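# Drop the marked pin flat into its matching bin

## Task

Find the colour of the paint mark on one side of the pin the hand is holding. Set the pin down lying flat on the floor of the bin with that same colour; releasing it from a small height just above the bin is allowed. Open the hand and pull it away so the pin stays where it is with no help from the robot. Then report that the job is finished. Nothing may be pushed or knocked off the table.

## Robot and tools

Robot: the upper body of a humanoid stands on a mount past the table's -x edge (x = 0.18 m), facing roughly +x. Only its right arm, with a five-finger hand, can move. The body may sit slightly turned or tilted relative to the table. The right shoulder is about 0.28 m above the pelvis, 0.14 m toward -y and 0.06 m toward +x. The hand point can be at most 0.59 m from the shoulder. Reported positions get less accurate at long reach.

Scene frame: the origin lies on the table top, roughly under the pelvis. z = 0 is the table surface and +z is up. +x points away from the robot across the table. -y is the robot's right.

Hand point: a spot fixed to the palm, 0.05 m in front of it, where index pad and thumb tip meet in a pinch. Its own axes are: +z along the straightened fingers, which extend 0.06 to 0.07 m past it; +y out of the palm; +x across the palm toward the little finger. A rigid wrist bracket on the little-finger side sticks out 0.03 m beyond the point along +y and 0.11 m across the palm, and it can collide with things.

The 14-number row is used by execute_actions and move. Every number is in [-1, 1], in this order: dx, dy, dz, rx, ry, rz, little, ring, middle, index, thumb_bend, thumb_turn, force_limit, speed.
- dx, dy, dz, rx, ry, rz are an offset, not a pose. They are expressed in the hand point's own axes and measured from its pose in the most recent result that shows it. Before any such result in a scene, and for later calls within one reply, they are measured from where the robot is when the action begins. 1.0 means 0.6 m of travel or 180 degrees. rx, ry, rz form a single rotation vector. Every row is counted from that same base, not from the row before it. All zeros drives the hand back to the base; it is not a pause.
- little, ring, middle and index are absolute finger targets: +1 straight and open, -1 curled fully into the palm. thumb_bend: +1 straight, -1 fully bent. thumb_turn: +1 beside the palm, -1 swung in front of it. A pinch is about index -0.22, thumb_bend -0.75, thumb_turn -0.57.
- force_limit sets the fingertip load at which a closing motor stops. It maps linearly from about 0 N at -1 to 10 N at +1, or 15 N for the two thumb motors. It has no effect on opening.
- speed is finger speed, from nearly 0 at -1 to full at +1. At full speed a whole stroke takes 0.6 s.

Each control step, the commanded pose is clipped to within 70 mm and 16 degrees of the measured pose. A motor only starts when its target changes by at least 0.01. Once there, it locks and holds at least 15 N. To release, send targets more open than hand_measured.

Tools:
- execute_actions: actions is a list holding at most one item. An empty list returns the current state. {"rows": [[14 numbers], ...], "steps": n} runs up to 15 rows, each applied for one 1/30 s step; the last row repeats if there are fewer rows than steps. The default is 15 steps. {"steps": n} alone is a wait of up to 300 steps, counted from the last result, and your reply time counts toward it. The optional pictures flag (true/false) controls whether camera images come back.
- move: target is one row, with the same offset rules. speed is the path's top speed in m/s, 0.002 to 0.5, default 0.25; turning is capped at twice that value in rad/s. The hand point travels in a straight line for 0.5 to 10 s. It does not slow for obstacles and may overshoot the speed, especially near full reach. The finger numbers are sent when the move starts.
- wait: seconds, 0 to 10. Nothing new is sent while it runs.
- zoom_image: camera (cam_high, cam_low or cam_wrist) and region [x0, y0, x1, y1] in image pixels, with the origin at top-left, up to 504 by 504. Images are 672x504.
- show_instructions: no arguments; shows the reference image pages.
- finished_scene: scene, the integer number of the current scene. It ends the scene and cannot be undone.

Reading results: the state line gives end_effector_position in metres and end_effector_quat_wxyz in the scene frame. hand_measured, hand_stopped_by and hand_load_n each list six values in motor order.
- hand_stopped_by uses the words moving, target, force, stalled or fault. fault means the motor is dead for the scene.
- hand_load_n is positive when something pushes a finger open. If it drops near 0, the grip has been lost.
- hand_force_limit and hand_speed repeat your settings.
- A "move:" line reports the ending (done, off_target, moving, held, fault), the distance to the target, and the limits that acted. limits=paced means the pose was clipped. limits=held means some steps were blocked, and the arm may then jump fast.
- "pose unreachable" or HELD means the clearance check changed or blocked the command.
- "Hand target" is the pose the controller is currently driving toward.

Cautions:
- Move slowly near the bins and the table. A faster move, or a target set far beyond a contact, hits and presses harder.
- Contact torque at a joint's limit causes a 10 s arm stop. Limits are 23.2 N m for shoulder, elbow and wrist roll, and 4.65 N m for wrist pitch and yaw; a held object's weight counts toward them.
- Holding loads heats the motors. MOTOR HOT appears from 90 °C, and at 120 °C the arm drops.
- Loose objects may occasionally get nudged.
- Avoid dropping the pin from any real height, slamming it, or sweeping anything off the table.
- Release the pin, back the hand away, and confirm in the images that it lies flat inside the correct bin before ending the scene.

Each tool is called after "Emit:" as a command line: name --argument value for each argument, lists and objects as JSON in quotes; but a table of rows of numbers goes row by row, as --pt "numbers of a row", without its own name.

Reference images:

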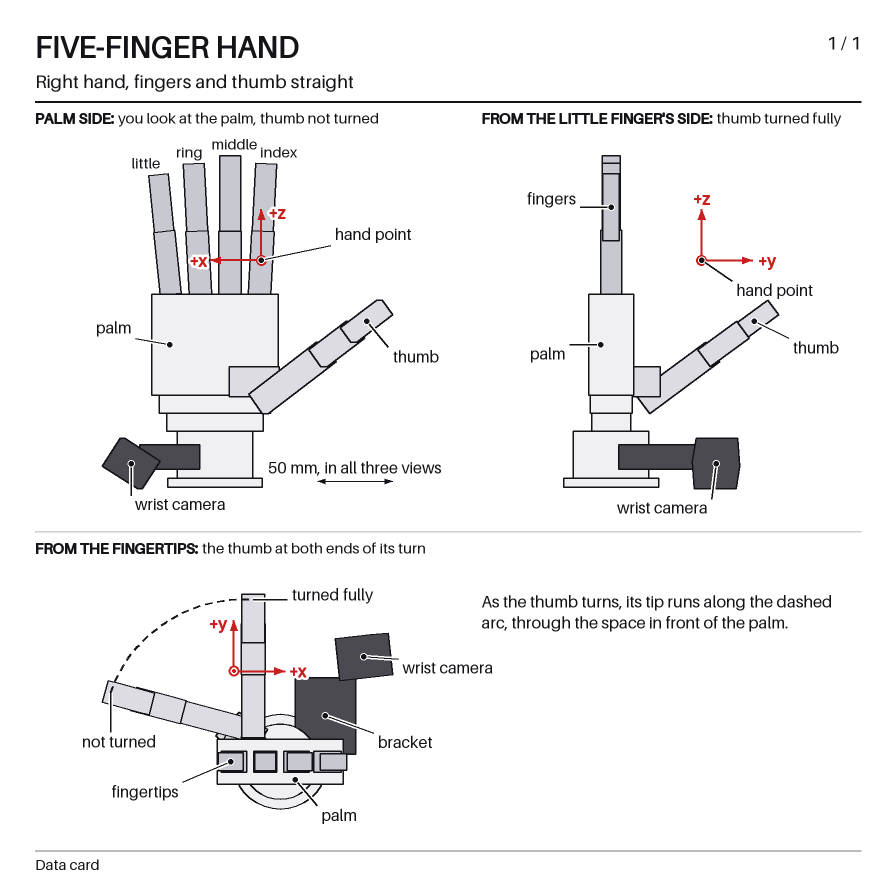

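## Session

Emit:
execute_actions --actions '[]'

Scene clock: 0.00 s of 4800.00 s.
end_effector_position=(+0.4003, -0.0593, +0.3236) hand_measured=(+1.000, +1.000, +1.000, -0.142, -0.750, -0.550) hand_load_n=(+0.0, +0.0, +0.0, +5.0, +0.5, +0.0) hand_stopped_by=(target, target, target, target, target, target) hand_force_limit=0.00 hand_speed=-0.80 end_effector_quat_wxyz=(+0.612, -0.626, +0.348, -0.336)
Joint positions: [-0.828 -1.193  0.191 -0.639 -0.213  0.358  0.521]
Joint velocities: [-0.011  0.     0.006  0.     0.006  0.     0.   ]
Joint torques (N m, as the arm reports them, + toward a larger angle): no reading
Hand target: +0.400, -0.059, +0.324; +0.612, -0.626, +0.348, -0.336

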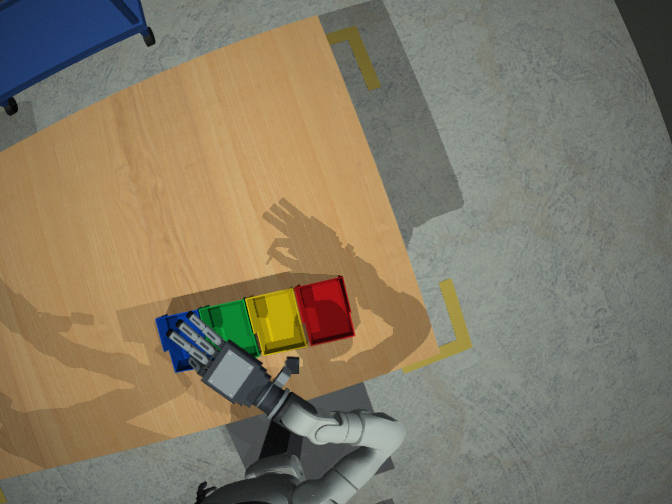

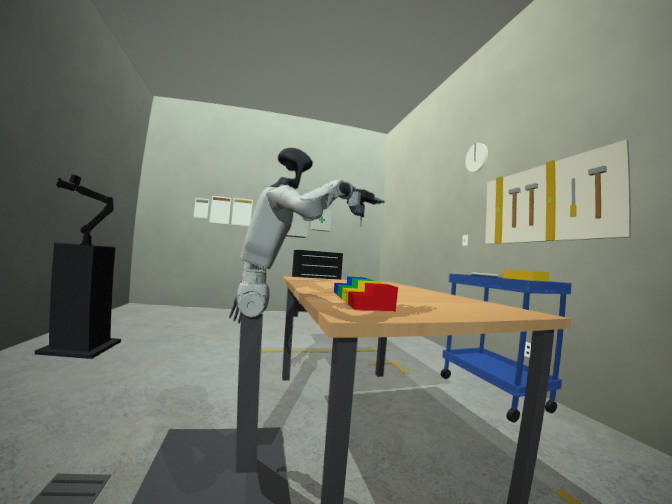

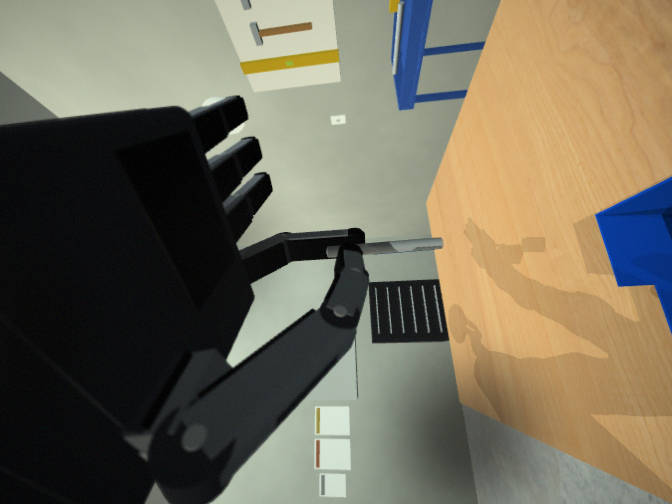

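Emit:
zoom_image --camera "cam_wrist" --region '[300,200,460,300]'

Emit:
zoom_image --camera "cam_low" --region '[320,170,420,320]'

Region (300, 200, 460, 300) of cam_wrist's 672x504 image, scaled by 3.150, with more detail than that image has; it fills the top 315 rows of this view, and the rest is white.

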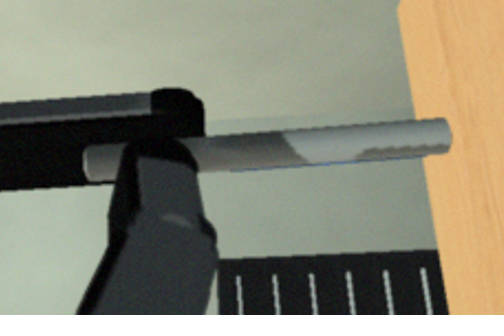

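Region (320, 170, 420, 320) of cam_low's 672x504 image, scaled by 3.360, with more detail than that image has.

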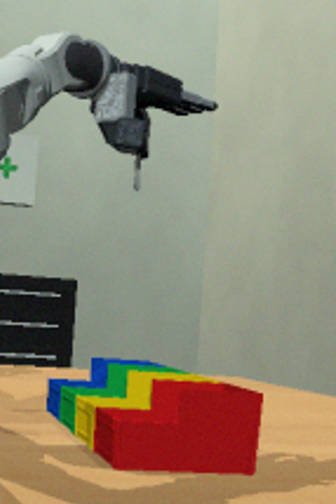

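Emit:
move --target '[-0.07,0.22,0,0,0,0,1,1,1,-0.142,-0.75,-0.55,0,-0.8]'

Scene clock: 15.50 s of 4800.00 s.
end_effector_position=(+0.3675, -0.0226, +0.1861) hand_measured=(+1.000, +1.000, +1.000, -0.142, -0.750, -0.550) hand_load_n=(+0.0, +0.0, +0.0, +5.0, +0.5, +0.0) hand_stopped_by=(target, target, target, target, target, target) hand_force_limit=0.00 hand_speed=-0.80 end_effector_quat_wxyz=(+0.608, -0.637, +0.337, -0.333)
Joint positions: [-0.456 -0.97   0.63  -0.686 -0.763  0.404  0.148]
Joint velocities: [ 0.012 -0.002 -0.011  0.008  0.     0.     0.   ]
Joint torques (N m, as the arm reports them, + toward a larger angle): [-4.33 -2.   -1.65 -1.89 -0.53  0.14 -1.11]
Hand target: +0.369, -0.023, +0.187; +0.609, -0.636, +0.337, -0.335
Off the commanded pose: 0.010 m, 2 deg.
After step 90, 11.43 s passed at rest.
move: off_target

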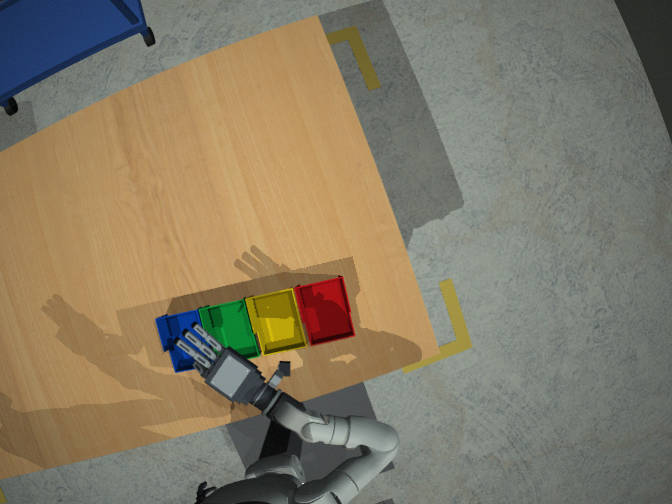

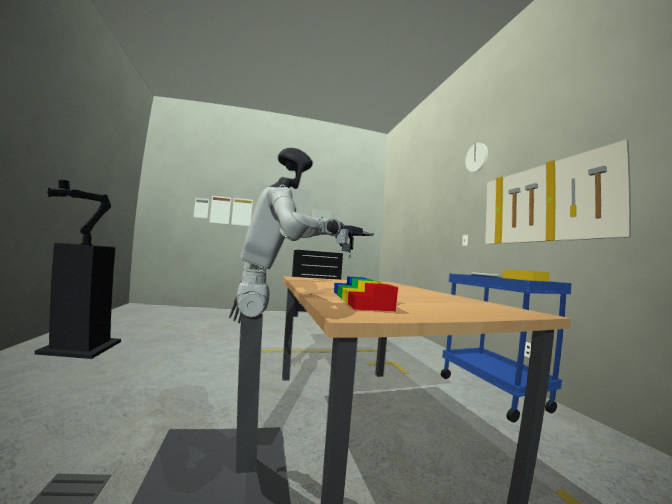

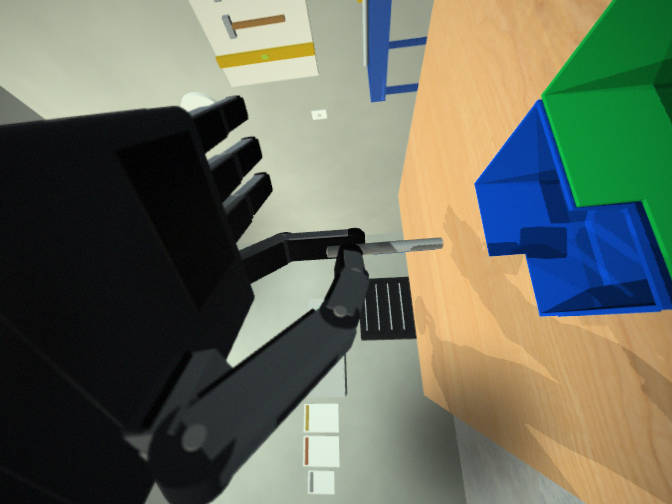

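Emit:
move --target '[-0.057,0.03,0.12,0,0,0,1,1,1,-0.142,-0.75,-0.55,0,-0.8]'

Emit:
zoom_image --camera "cam_wrist" --region '[360,220,450,270]'

Scene clock: 25.10 s of 4800.00 s.
end_effector_position=(+0.4053, +0.0469, +0.1659) hand_measured=(+1.000, +1.000, +1.000, -0.142, -0.750, -0.550) hand_load_n=(+0.0, +0.0, +0.0, +5.0, +0.5, +0.0) hand_stopped_by=(target, target, target, target, target, target) hand_force_limit=0.00 hand_speed=-0.80 end_effector_quat_wxyz=(+0.608, -0.639, +0.335, -0.333)
Joint positions: [-0.735 -0.577  0.858 -0.352 -0.95   0.488  0.23 ]
Joint velocities: [ 0.002 -0.002  0.008 -0.008 -0.008  0.     0.   ]
Joint torques (N m, as the arm reports them, + toward a larger angle): [-5.43 -0.68 -1.6  -2.37 -0.78  0.06 -1.16]
Hand target: +0.406, +0.047, +0.167; +0.608, -0.637, +0.334, -0.335
Off the commanded pose: 0.004 m, 0 deg.
After step 90, 5.70 s passed at rest.
move: off_target

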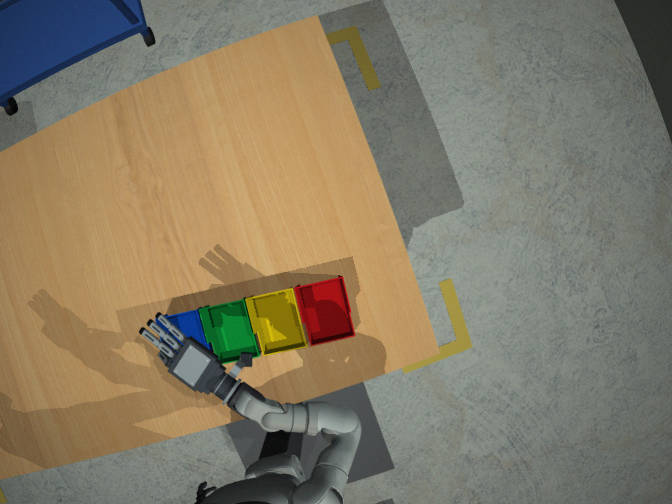

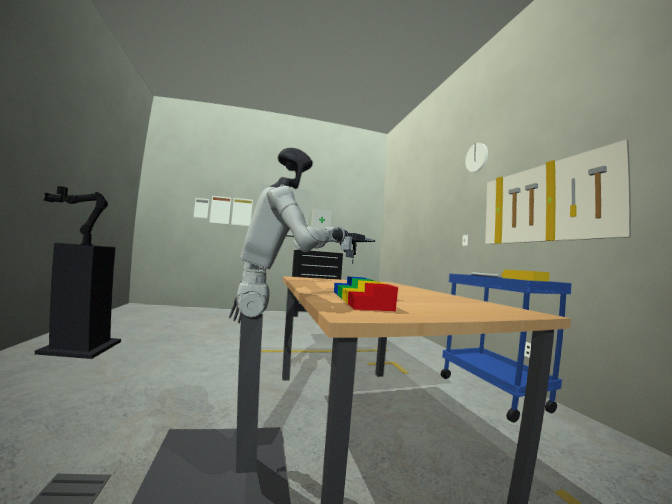

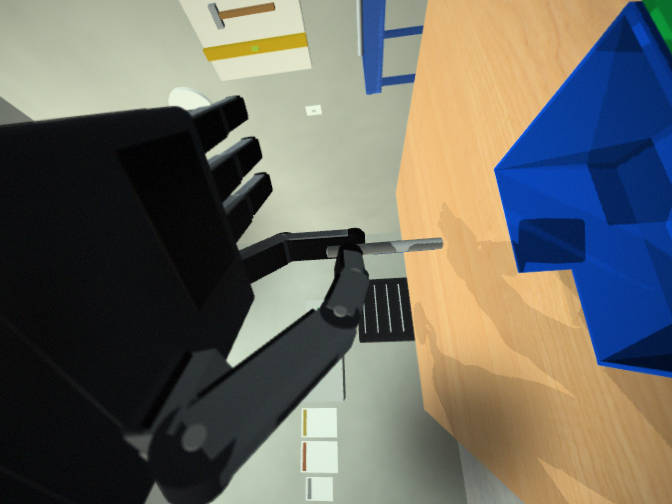

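Region (360, 220, 450, 270) of cam_wrist's 672x504 image, scaled by 5.600, with more detail than that image has.

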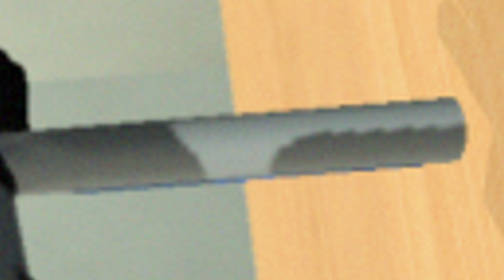

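Emit:
move --target '[0.065,0.035,-0.035,0,0,0,1,1,1,-0.142,-0.75,-0.55,0,-0.8]'

Scene clock: 35.23 s of 4800.00 s.
end_effector_position=(+0.4086, +0.0020, +0.1437) hand_measured=(+1.000, +1.000, +1.000, -0.142, -0.750, -0.550) hand_load_n=(+0.0, +0.0, +0.0, +5.0, +0.5, +0.0) hand_stopped_by=(target, target, target, target, target, target) hand_force_limit=0.00 hand_speed=-0.80 end_effector_quat_wxyz=(+0.606, -0.641, +0.334, -0.332)
Joint positions: [-0.635 -0.75   0.774 -0.287 -0.816  0.301  0.044]
Joint velocities: [ 0.005  0.    -0.009  0.005 -0.005  0.     0.   ]
Joint torques (N m, as the arm reports them, + toward a larger angle): [-5.33 -1.7  -2.16 -2.28 -0.04 -0.13 -1.09]
Hand target: +0.409, +0.002, +0.144; +0.606, -0.640, +0.335, -0.331
Off the commanded pose: 0.003 m, 0 deg.
After step 90, 6.30 s passed at rest.
move: done

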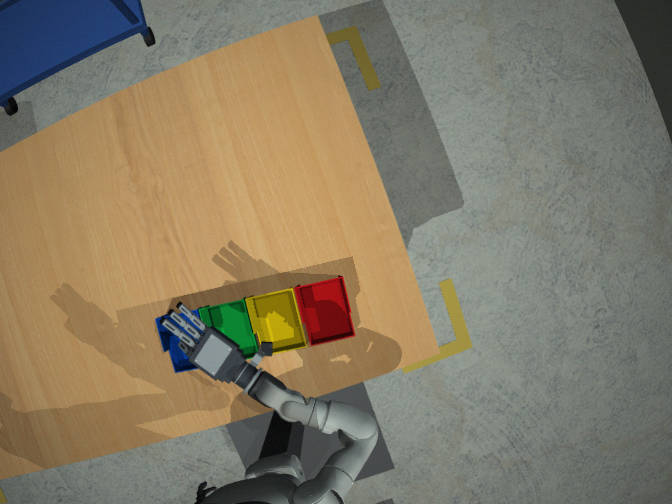

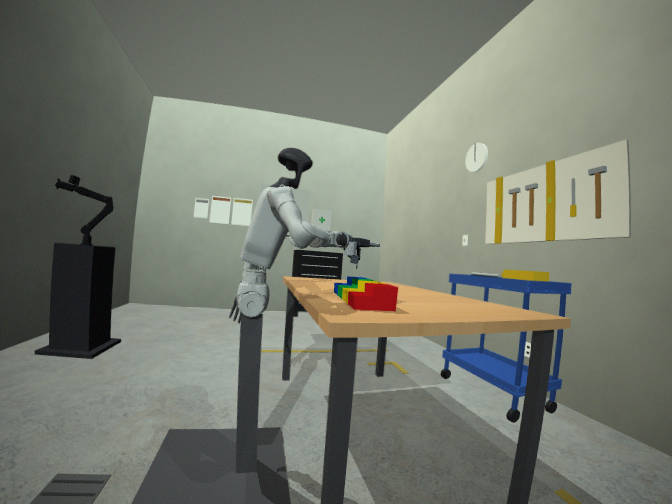

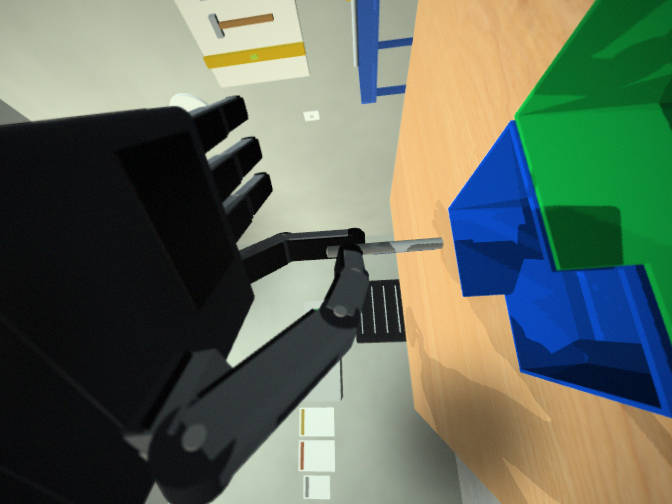

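Emit:
move --target '[-0.025,0.07,0.01,0,0,0,1,1,1,-0.142,-0.75,-0.55,0,-0.8]' --speed 0.12

Scene clock: 46.67 s of 4800.00 s.
end_effector_position=(+0.4015, +0.0173, +0.1011) hand_measured=(+1.000, +1.000, +1.000, -0.142, -0.750, -0.550) hand_load_n=(+0.0, +0.0, +0.0, +5.0, +0.5, +0.0) hand_stopped_by=(target, target, target, target, target, target) hand_force_limit=0.00 hand_speed=-0.80 end_effector_quat_wxyz=(+0.605, -0.643, +0.332, -0.330)
Joint positions: [-0.608 -0.639  0.878 -0.115 -0.888  0.296 -0.101]
Joint velocities: [ 0.003 -0.005 -0.008  0.002 -0.014  0.    -0.006]
Joint torques (N m, as the arm reports them, + toward a larger angle): [-5.47 -1.07 -1.76 -2.54 -0.41 -0.06 -1.09]
Hand target: +0.402, +0.018, +0.101; +0.606, -0.644, +0.330, -0.332
Off the commanded pose: 0.003 m, 0 deg.
After step 90, 7.67 s passed at rest.
move: done

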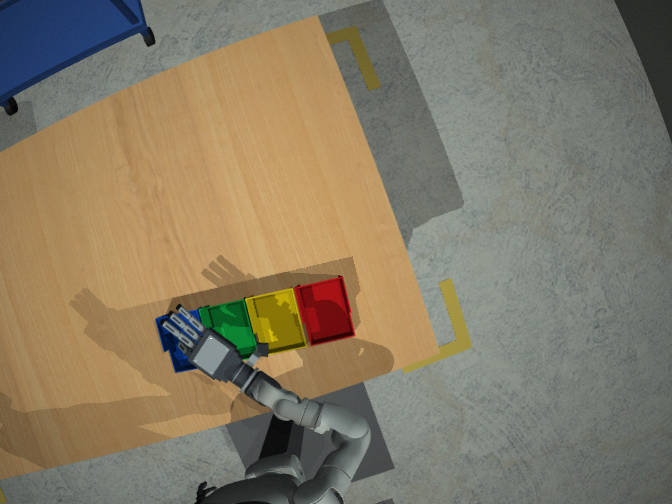

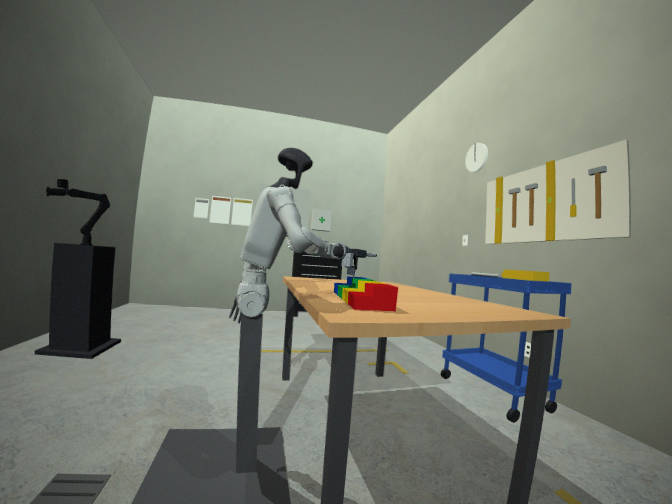

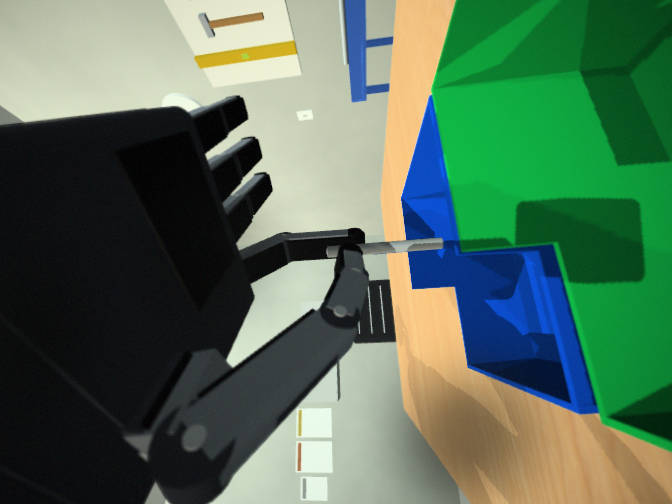

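Emit:
move --target '[-0.017,0.025,0.011,0,0,0,1,1,1,-0.142,-0.75,-0.55,0,-0.8]' --speed 0.08

Scene clock: 51.63 s of 4800.00 s.
end_effector_position=(+0.3990, +0.0294, +0.0854) hand_measured=(+1.000, +1.000, +1.000, -0.142, -0.750, -0.550) hand_load_n=(+0.0, +0.0, +0.0, +5.0, +0.5, +0.0) hand_stopped_by=(target, target, target, target, target, target) hand_force_limit=0.00 hand_speed=-0.80 end_effector_quat_wxyz=(+0.605, -0.645, +0.333, -0.328)
Joint positions: [-0.61  -0.567  0.916 -0.03  -0.918  0.302 -0.143]
Joint velocities: [ 0.011  0.     0.005 -0.002  0.008  0.    -0.001]
Joint torques (N m, as the arm reports them, + toward a larger angle): [-5.18 -0.69 -1.59 -2.55 -0.48  0.14 -1.12]
Hand target: +0.400, +0.030, +0.086; +0.606, -0.644, +0.330, -0.330
Off the commanded pose: 0.002 m, 0 deg.
After step 90, 1.23 s passed at rest.
move: done

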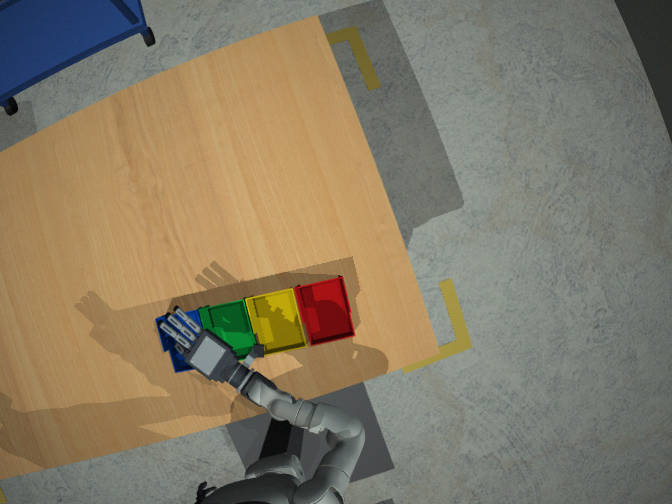

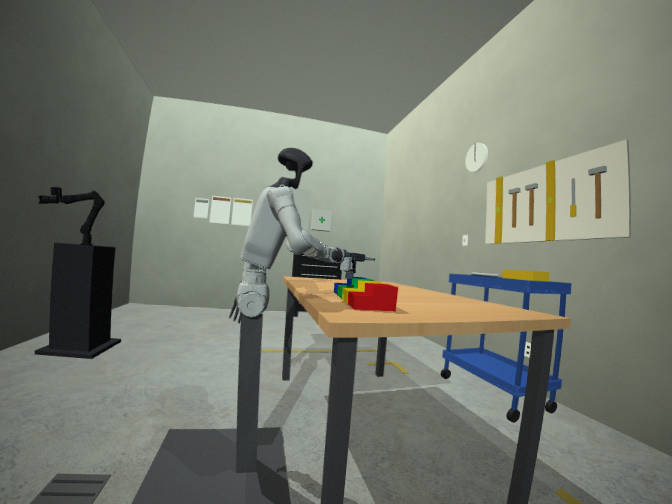

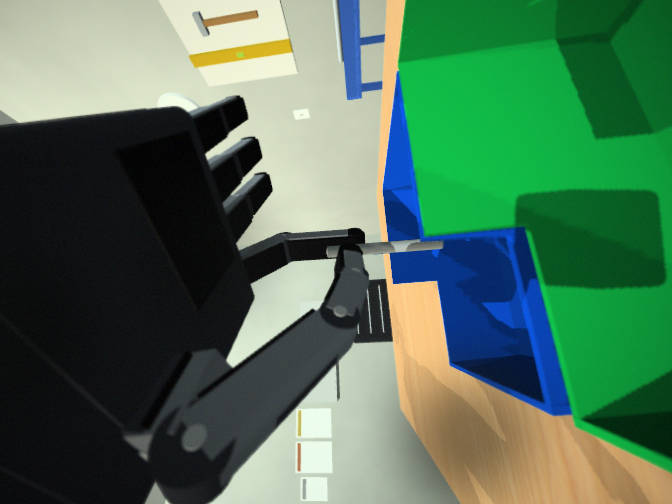

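Inside the bin. Release.

Emit:
move --target '[0,0,0,0,0,0,1,1,1,0.5,-0.75,-0.55,0,0]'

Emit:
move --target '[-0.1,-0.17,0,0,0,0,1,1,1,0.5,-0.75,-0.55,0,0]'

Scene clock: 55.33 s of 4800.00 s.
end_effector_position=(+0.3990, +0.0294, +0.0854) hand_measured=(+1.000, +1.000, +1.000, +0.500, -0.750, -0.550) hand_load_n=(+0.0, +0.0, +0.0, +0.0, +0.0, +0.0) hand_stopped_by=(target, target, target, target, target, target) hand_force_limit=0.00 hand_speed=0.00 end_effector_quat_wxyz=(+0.605, -0.645, +0.333, -0.328)
Joint positions: [-0.61  -0.567  0.916 -0.03  -0.918  0.302 -0.143]
Joint velocities: [ 0.006 -0.003  0.011 -0.008  0.003  0.     0.   ]
Joint torques (N m, as the arm reports them, + toward a larger angle): [-4.96 -0.81 -1.36 -2.71 -0.09 -0.02 -0.93]
Hand target: +0.399, +0.029, +0.085; +0.605, -0.645, +0.333, -0.328
Off the commanded pose: 0.000 m, 0 deg.
move: done

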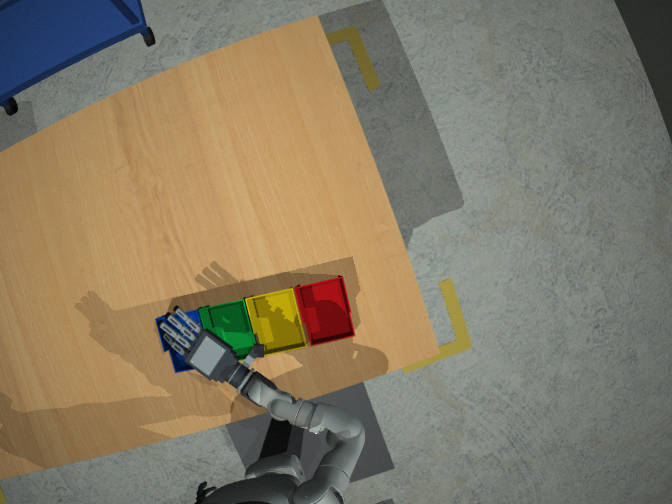

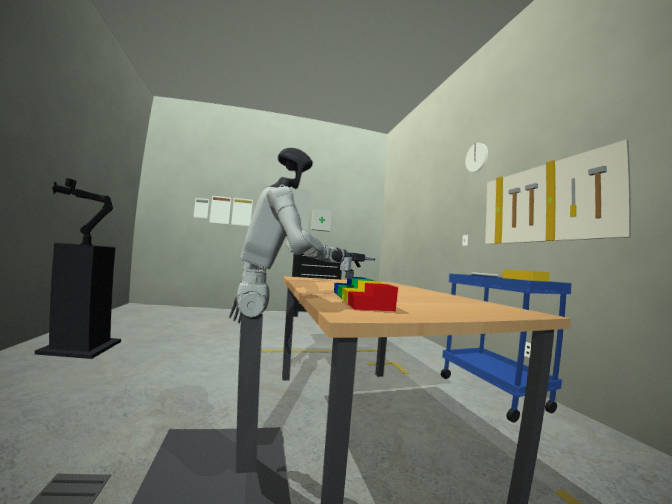

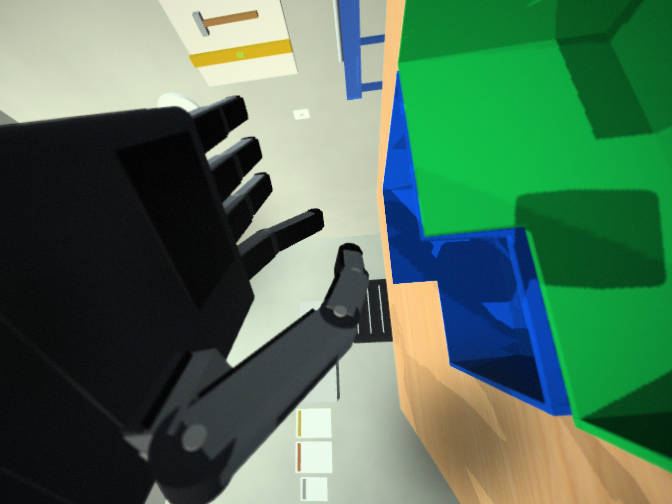

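Scene clock: 56.37 s of 4800.00 s.
end_effector_position=(+0.3721, +0.0811, +0.1913) hand_measured=(+1.000, +1.000, +1.000, +0.500, -0.750, -0.550) hand_load_n=(+0.0, +0.0, +0.0, +0.0, +0.0, +0.0) hand_stopped_by=(target, target, target, target, target, target) hand_force_limit=0.00 hand_speed=0.00 end_effector_quat_wxyz=(+0.609, -0.637, +0.339, -0.328)
Joint positions: [-0.762 -0.43   0.98  -0.518 -1.203  0.702  0.499]
Joint velocities: [-0.002  0.    -0.009 -0.003  0.003  0.     0.001]
Joint torques (N m, as the arm reports them, + toward a larger angle): [-5.15  0.41 -1.39 -2.3  -0.86  0.12 -0.85]
Hand target: +0.372, +0.081, +0.191; +0.609, -0.638, +0.338, -0.330
Off the commanded pose: 0.007 m, 1 deg.
move: off_target

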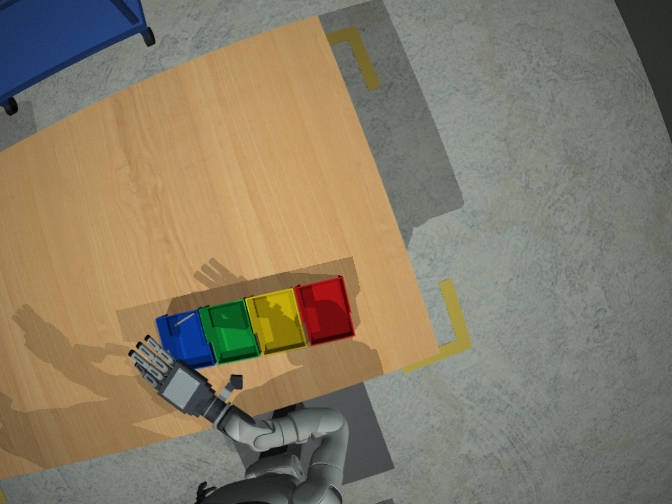

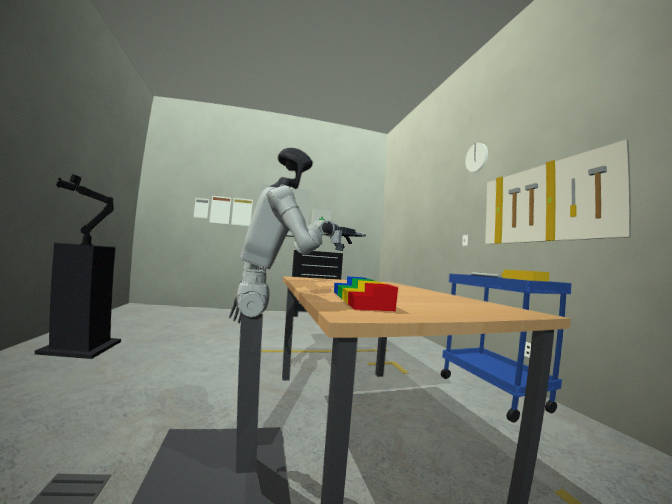

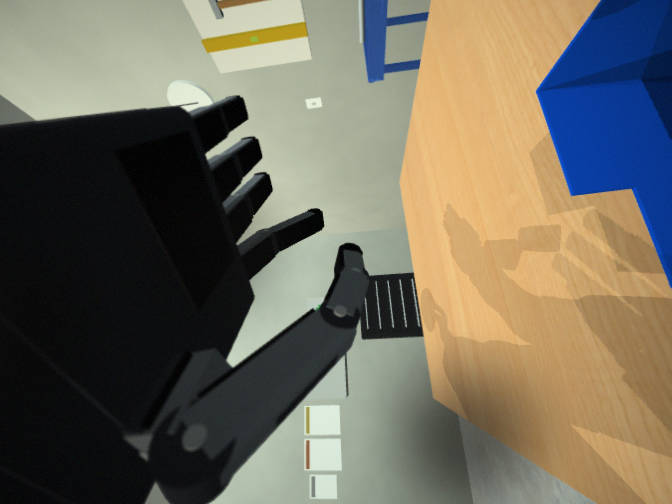

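Emit:
execute_actions --actions '[]'

Emit:
zoom_image --camera "cam_high" --region '[140,290,260,380]'

Scene clock: 59.97 s of 4800.00 s.
end_effector_position=(+0.3721, +0.0811, +0.1913) hand_measured=(+1.000, +1.000, +1.000, +0.500, -0.750, -0.550) hand_load_n=(+0.0, +0.0, +0.0, +0.0, +0.0, +0.0) hand_stopped_by=(target, target, target, target, target, target) hand_force_limit=0.00 hand_speed=0.00 end_effector_quat_wxyz=(+0.609, -0.638, +0.339, -0.328)
Joint positions: [-0.762 -0.43   0.98  -0.518 -1.203  0.702  0.499]
Joint velocities: [-0.006  0.015 -0.011  0.006 -0.003  0.     0.   ]
Joint torques (N m, as the arm reports them, + toward a larger angle): [-5.17  0.16 -1.3  -2.13 -0.99  0.09 -0.82]
Hand target: +0.372, +0.081, +0.191; +0.609, -0.638, +0.338, -0.330
Off the commanded pose: 0.007 m, 1 deg.
Steps of this call (steps 1 to 90: nothing new was sent; then 0.60 s passed at rest). Readings (end_effector_position | what the end effector reports):
1: (+0.3721, +0.0811, +0.1913) | hand_measured=(+1.000, +1.000, +1.000, +0.500, -0.750, -0.550) hand_load_n=(+0.0, +0.0, +0.0, +0.0, +0.0, +0.0) hand_stopped_by=(target, target, target, target, target, target) hand_force_limit=0.00 hand_speed=0.00
2: (+0.3721, +0.0811, +0.1913) | hand_measured=(+1.000, +1.000, +1.000, +0.500, -0.750, -0.550) hand_load_n=(+0.0, +0.0, +0.0, +0.0, +0.0, +0.0) hand_stopped_by=(target, target, target, target, target, target) hand_force_limit=0.00 hand_speed=0.00
4: (+0.3721, +0.0811, +0.1913) | hand_measured=(+1.000, +1.000, +1.000, +0.500, -0.750, -0.550) hand_load_n=(+0.0, +0.0, +0.0, +0.0, +0.0, +0.0) hand_stopped_by=(target, target, target, target, target, target) hand_force_limit=0.00 hand_speed=0.00
8: (+0.3721, +0.0811, +0.1913) | hand_measured=(+1.000, +1.000, +1.000, +0.500, -0.750, -0.550) hand_load_n=(+0.0, +0.0, +0.0, +0.0, +0.0, +0.0) hand_stopped_by=(target, target, target, target, target, target) hand_force_limit=0.00 hand_speed=0.00
90: the state above

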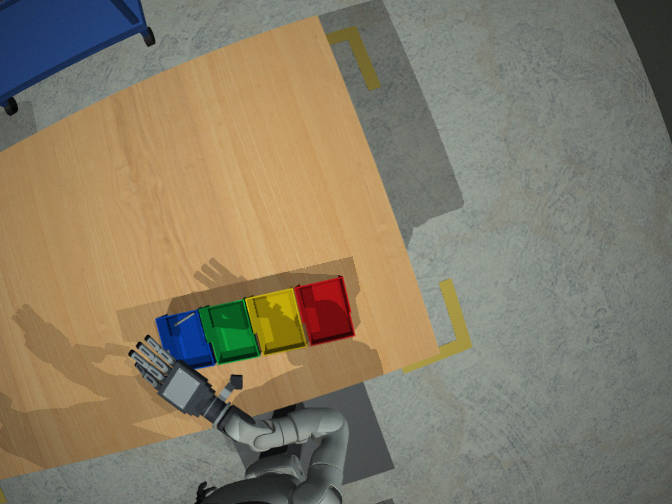

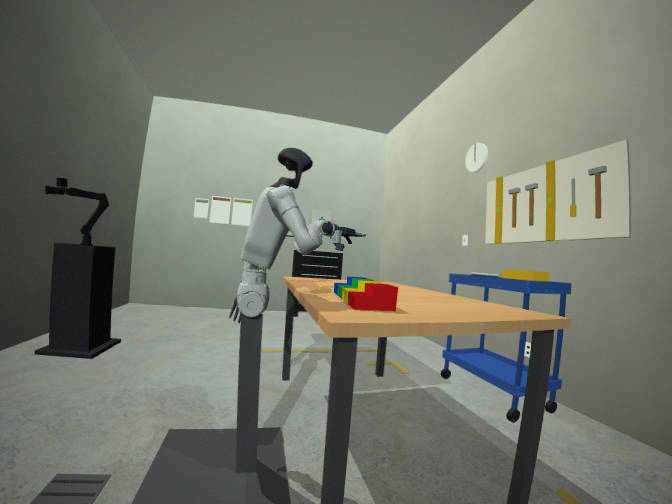

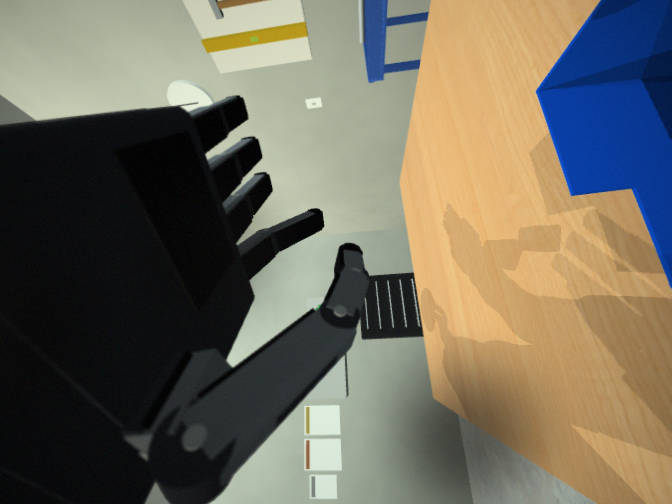

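Region (140, 290, 260, 380) of cam_high's 672x504 image, scaled by 4.200, with more detail than that image has; it fills the top 378 rows of this view, and the rest is white.

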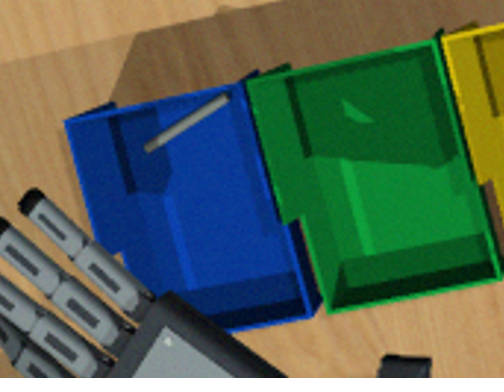

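Emit:
move --target '[0,0,0.13,0,0,0.12,1,1,1,0.5,-0.75,-0.55,0,0]'

Scene clock: 65.63 s of 4800.00 s.
end_effector_position=(+0.4365, +0.1233, +0.1837) hand_measured=(+1.000, +1.000, +1.000, +0.500, -0.750, -0.550) hand_load_n=(+0.0, +0.0, +0.0, +0.0, +0.0, +0.0) hand_stopped_by=(target, target, target, target, target, target) hand_force_limit=0.00 hand_speed=0.00 end_effector_quat_wxyz=(+0.653, -0.568, +0.453, -0.214)
Joint positions: [-0.912 -0.184  0.75   0.034 -0.719  0.478  0.182]
Joint velocities: [-0.003  0.003  0.     0.002 -0.008 -0.011  0.   ]
Joint torques (N m, as the arm reports them, + toward a larger angle): [-6.4   0.77 -1.43 -2.95 -0.09 -0.77 -1.02]
Hand target: +0.436, +0.124, +0.185; +0.654, -0.567, +0.453, -0.212
Off the commanded pose: 0.004 m, 1 deg.
After step 90, 1.50 s passed at rest.
move: off_target

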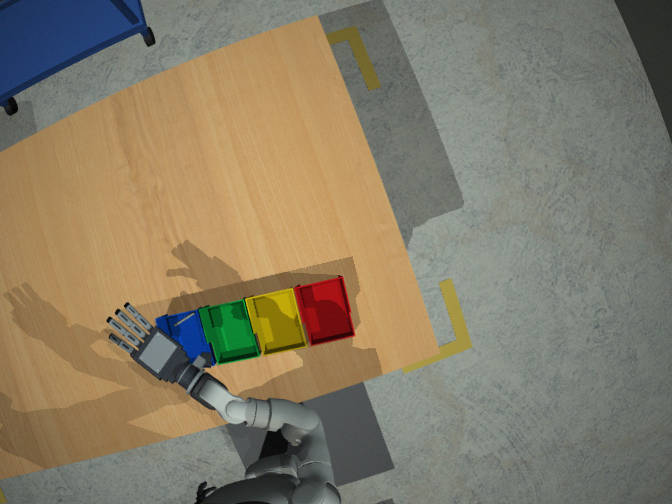

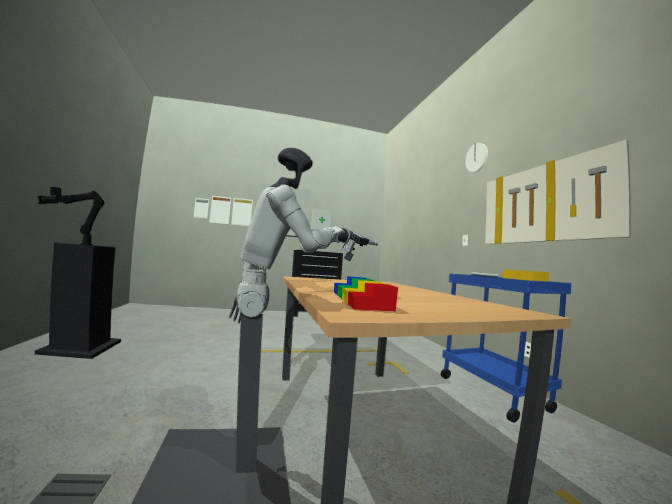

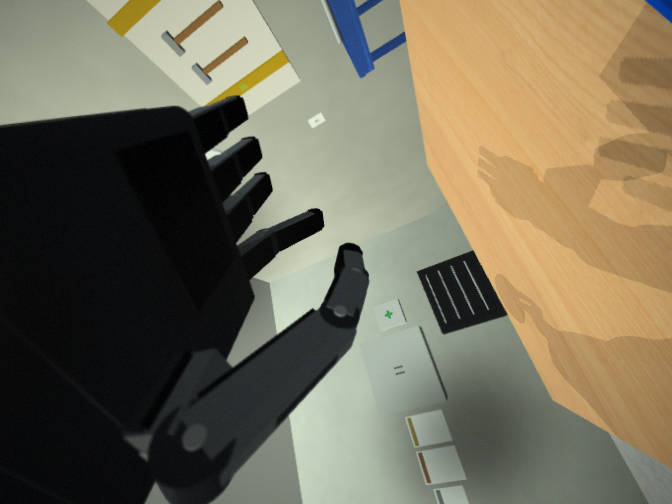

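Better view from the −y side, tilted down.

Emit:
move --target '[0.2,-0.12,-0.17,-0.12,0,-0.24,1,1,1,1,1,1,0,0]'

Scene clock: 72.77 s of 4800.00 s.
end_effector_position=(+0.4360, -0.0520, +0.2143) hand_measured=(+1.000, +1.000, +1.000, +1.000, +1.000, +1.000) hand_load_n=(+0.0, +0.0, +0.0, +0.0, +0.0, +0.0) hand_stopped_by=(target, target, target, target, target, target) hand_force_limit=0.00 hand_speed=0.00 end_effector_quat_wxyz=(-0.422, +0.796, -0.255, +0.351)
Joint positions: [-1.139 -0.956  0.636 -0.245 -0.651  0.033  0.78 ]
Joint velocities: [-0.003 -0.006  0.     0.008  0.    -0.003  0.   ]
Joint torques (N m, as the arm reports them, + toward a larger angle): [-6.44 -2.35 -2.42 -0.54  0.37  0.34 -0.69]
Hand target: +0.436, -0.052, +0.214; -0.422, +0.797, -0.256, +0.349
Off the commanded pose: 0.010 m, 2 deg.
After step 90, 2.10 s passed at rest.
move: off_target

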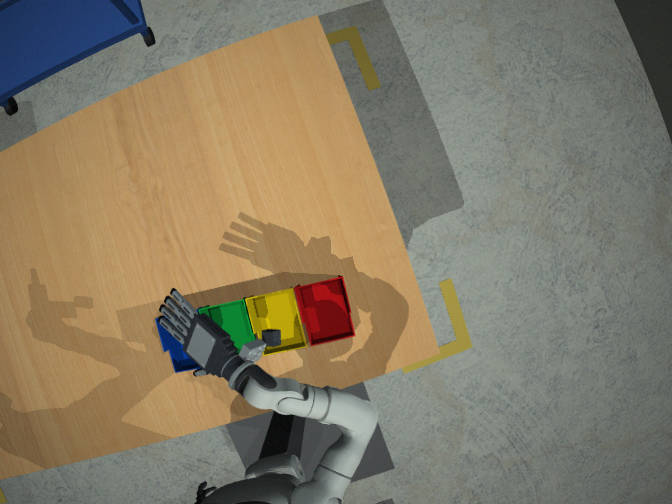

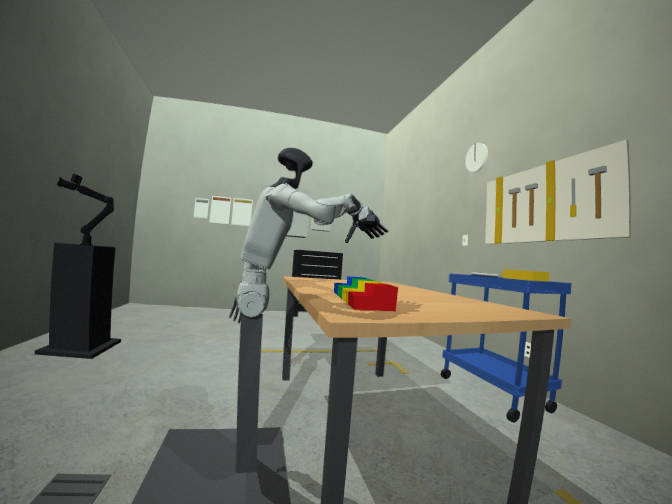

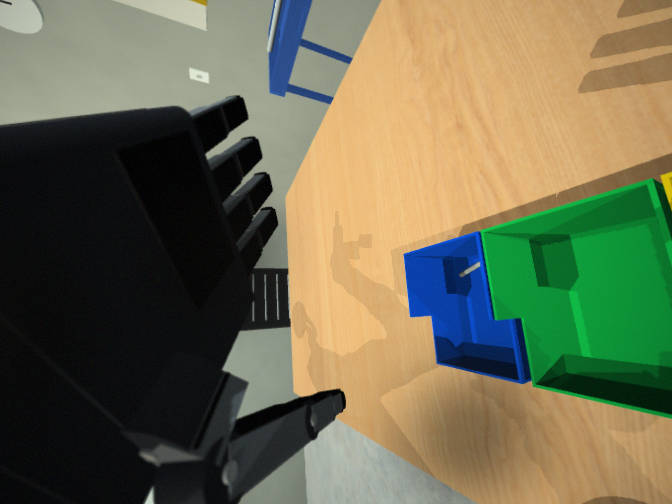

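Emit:
finished_scene --scene 1

The scene is finished: the task was done.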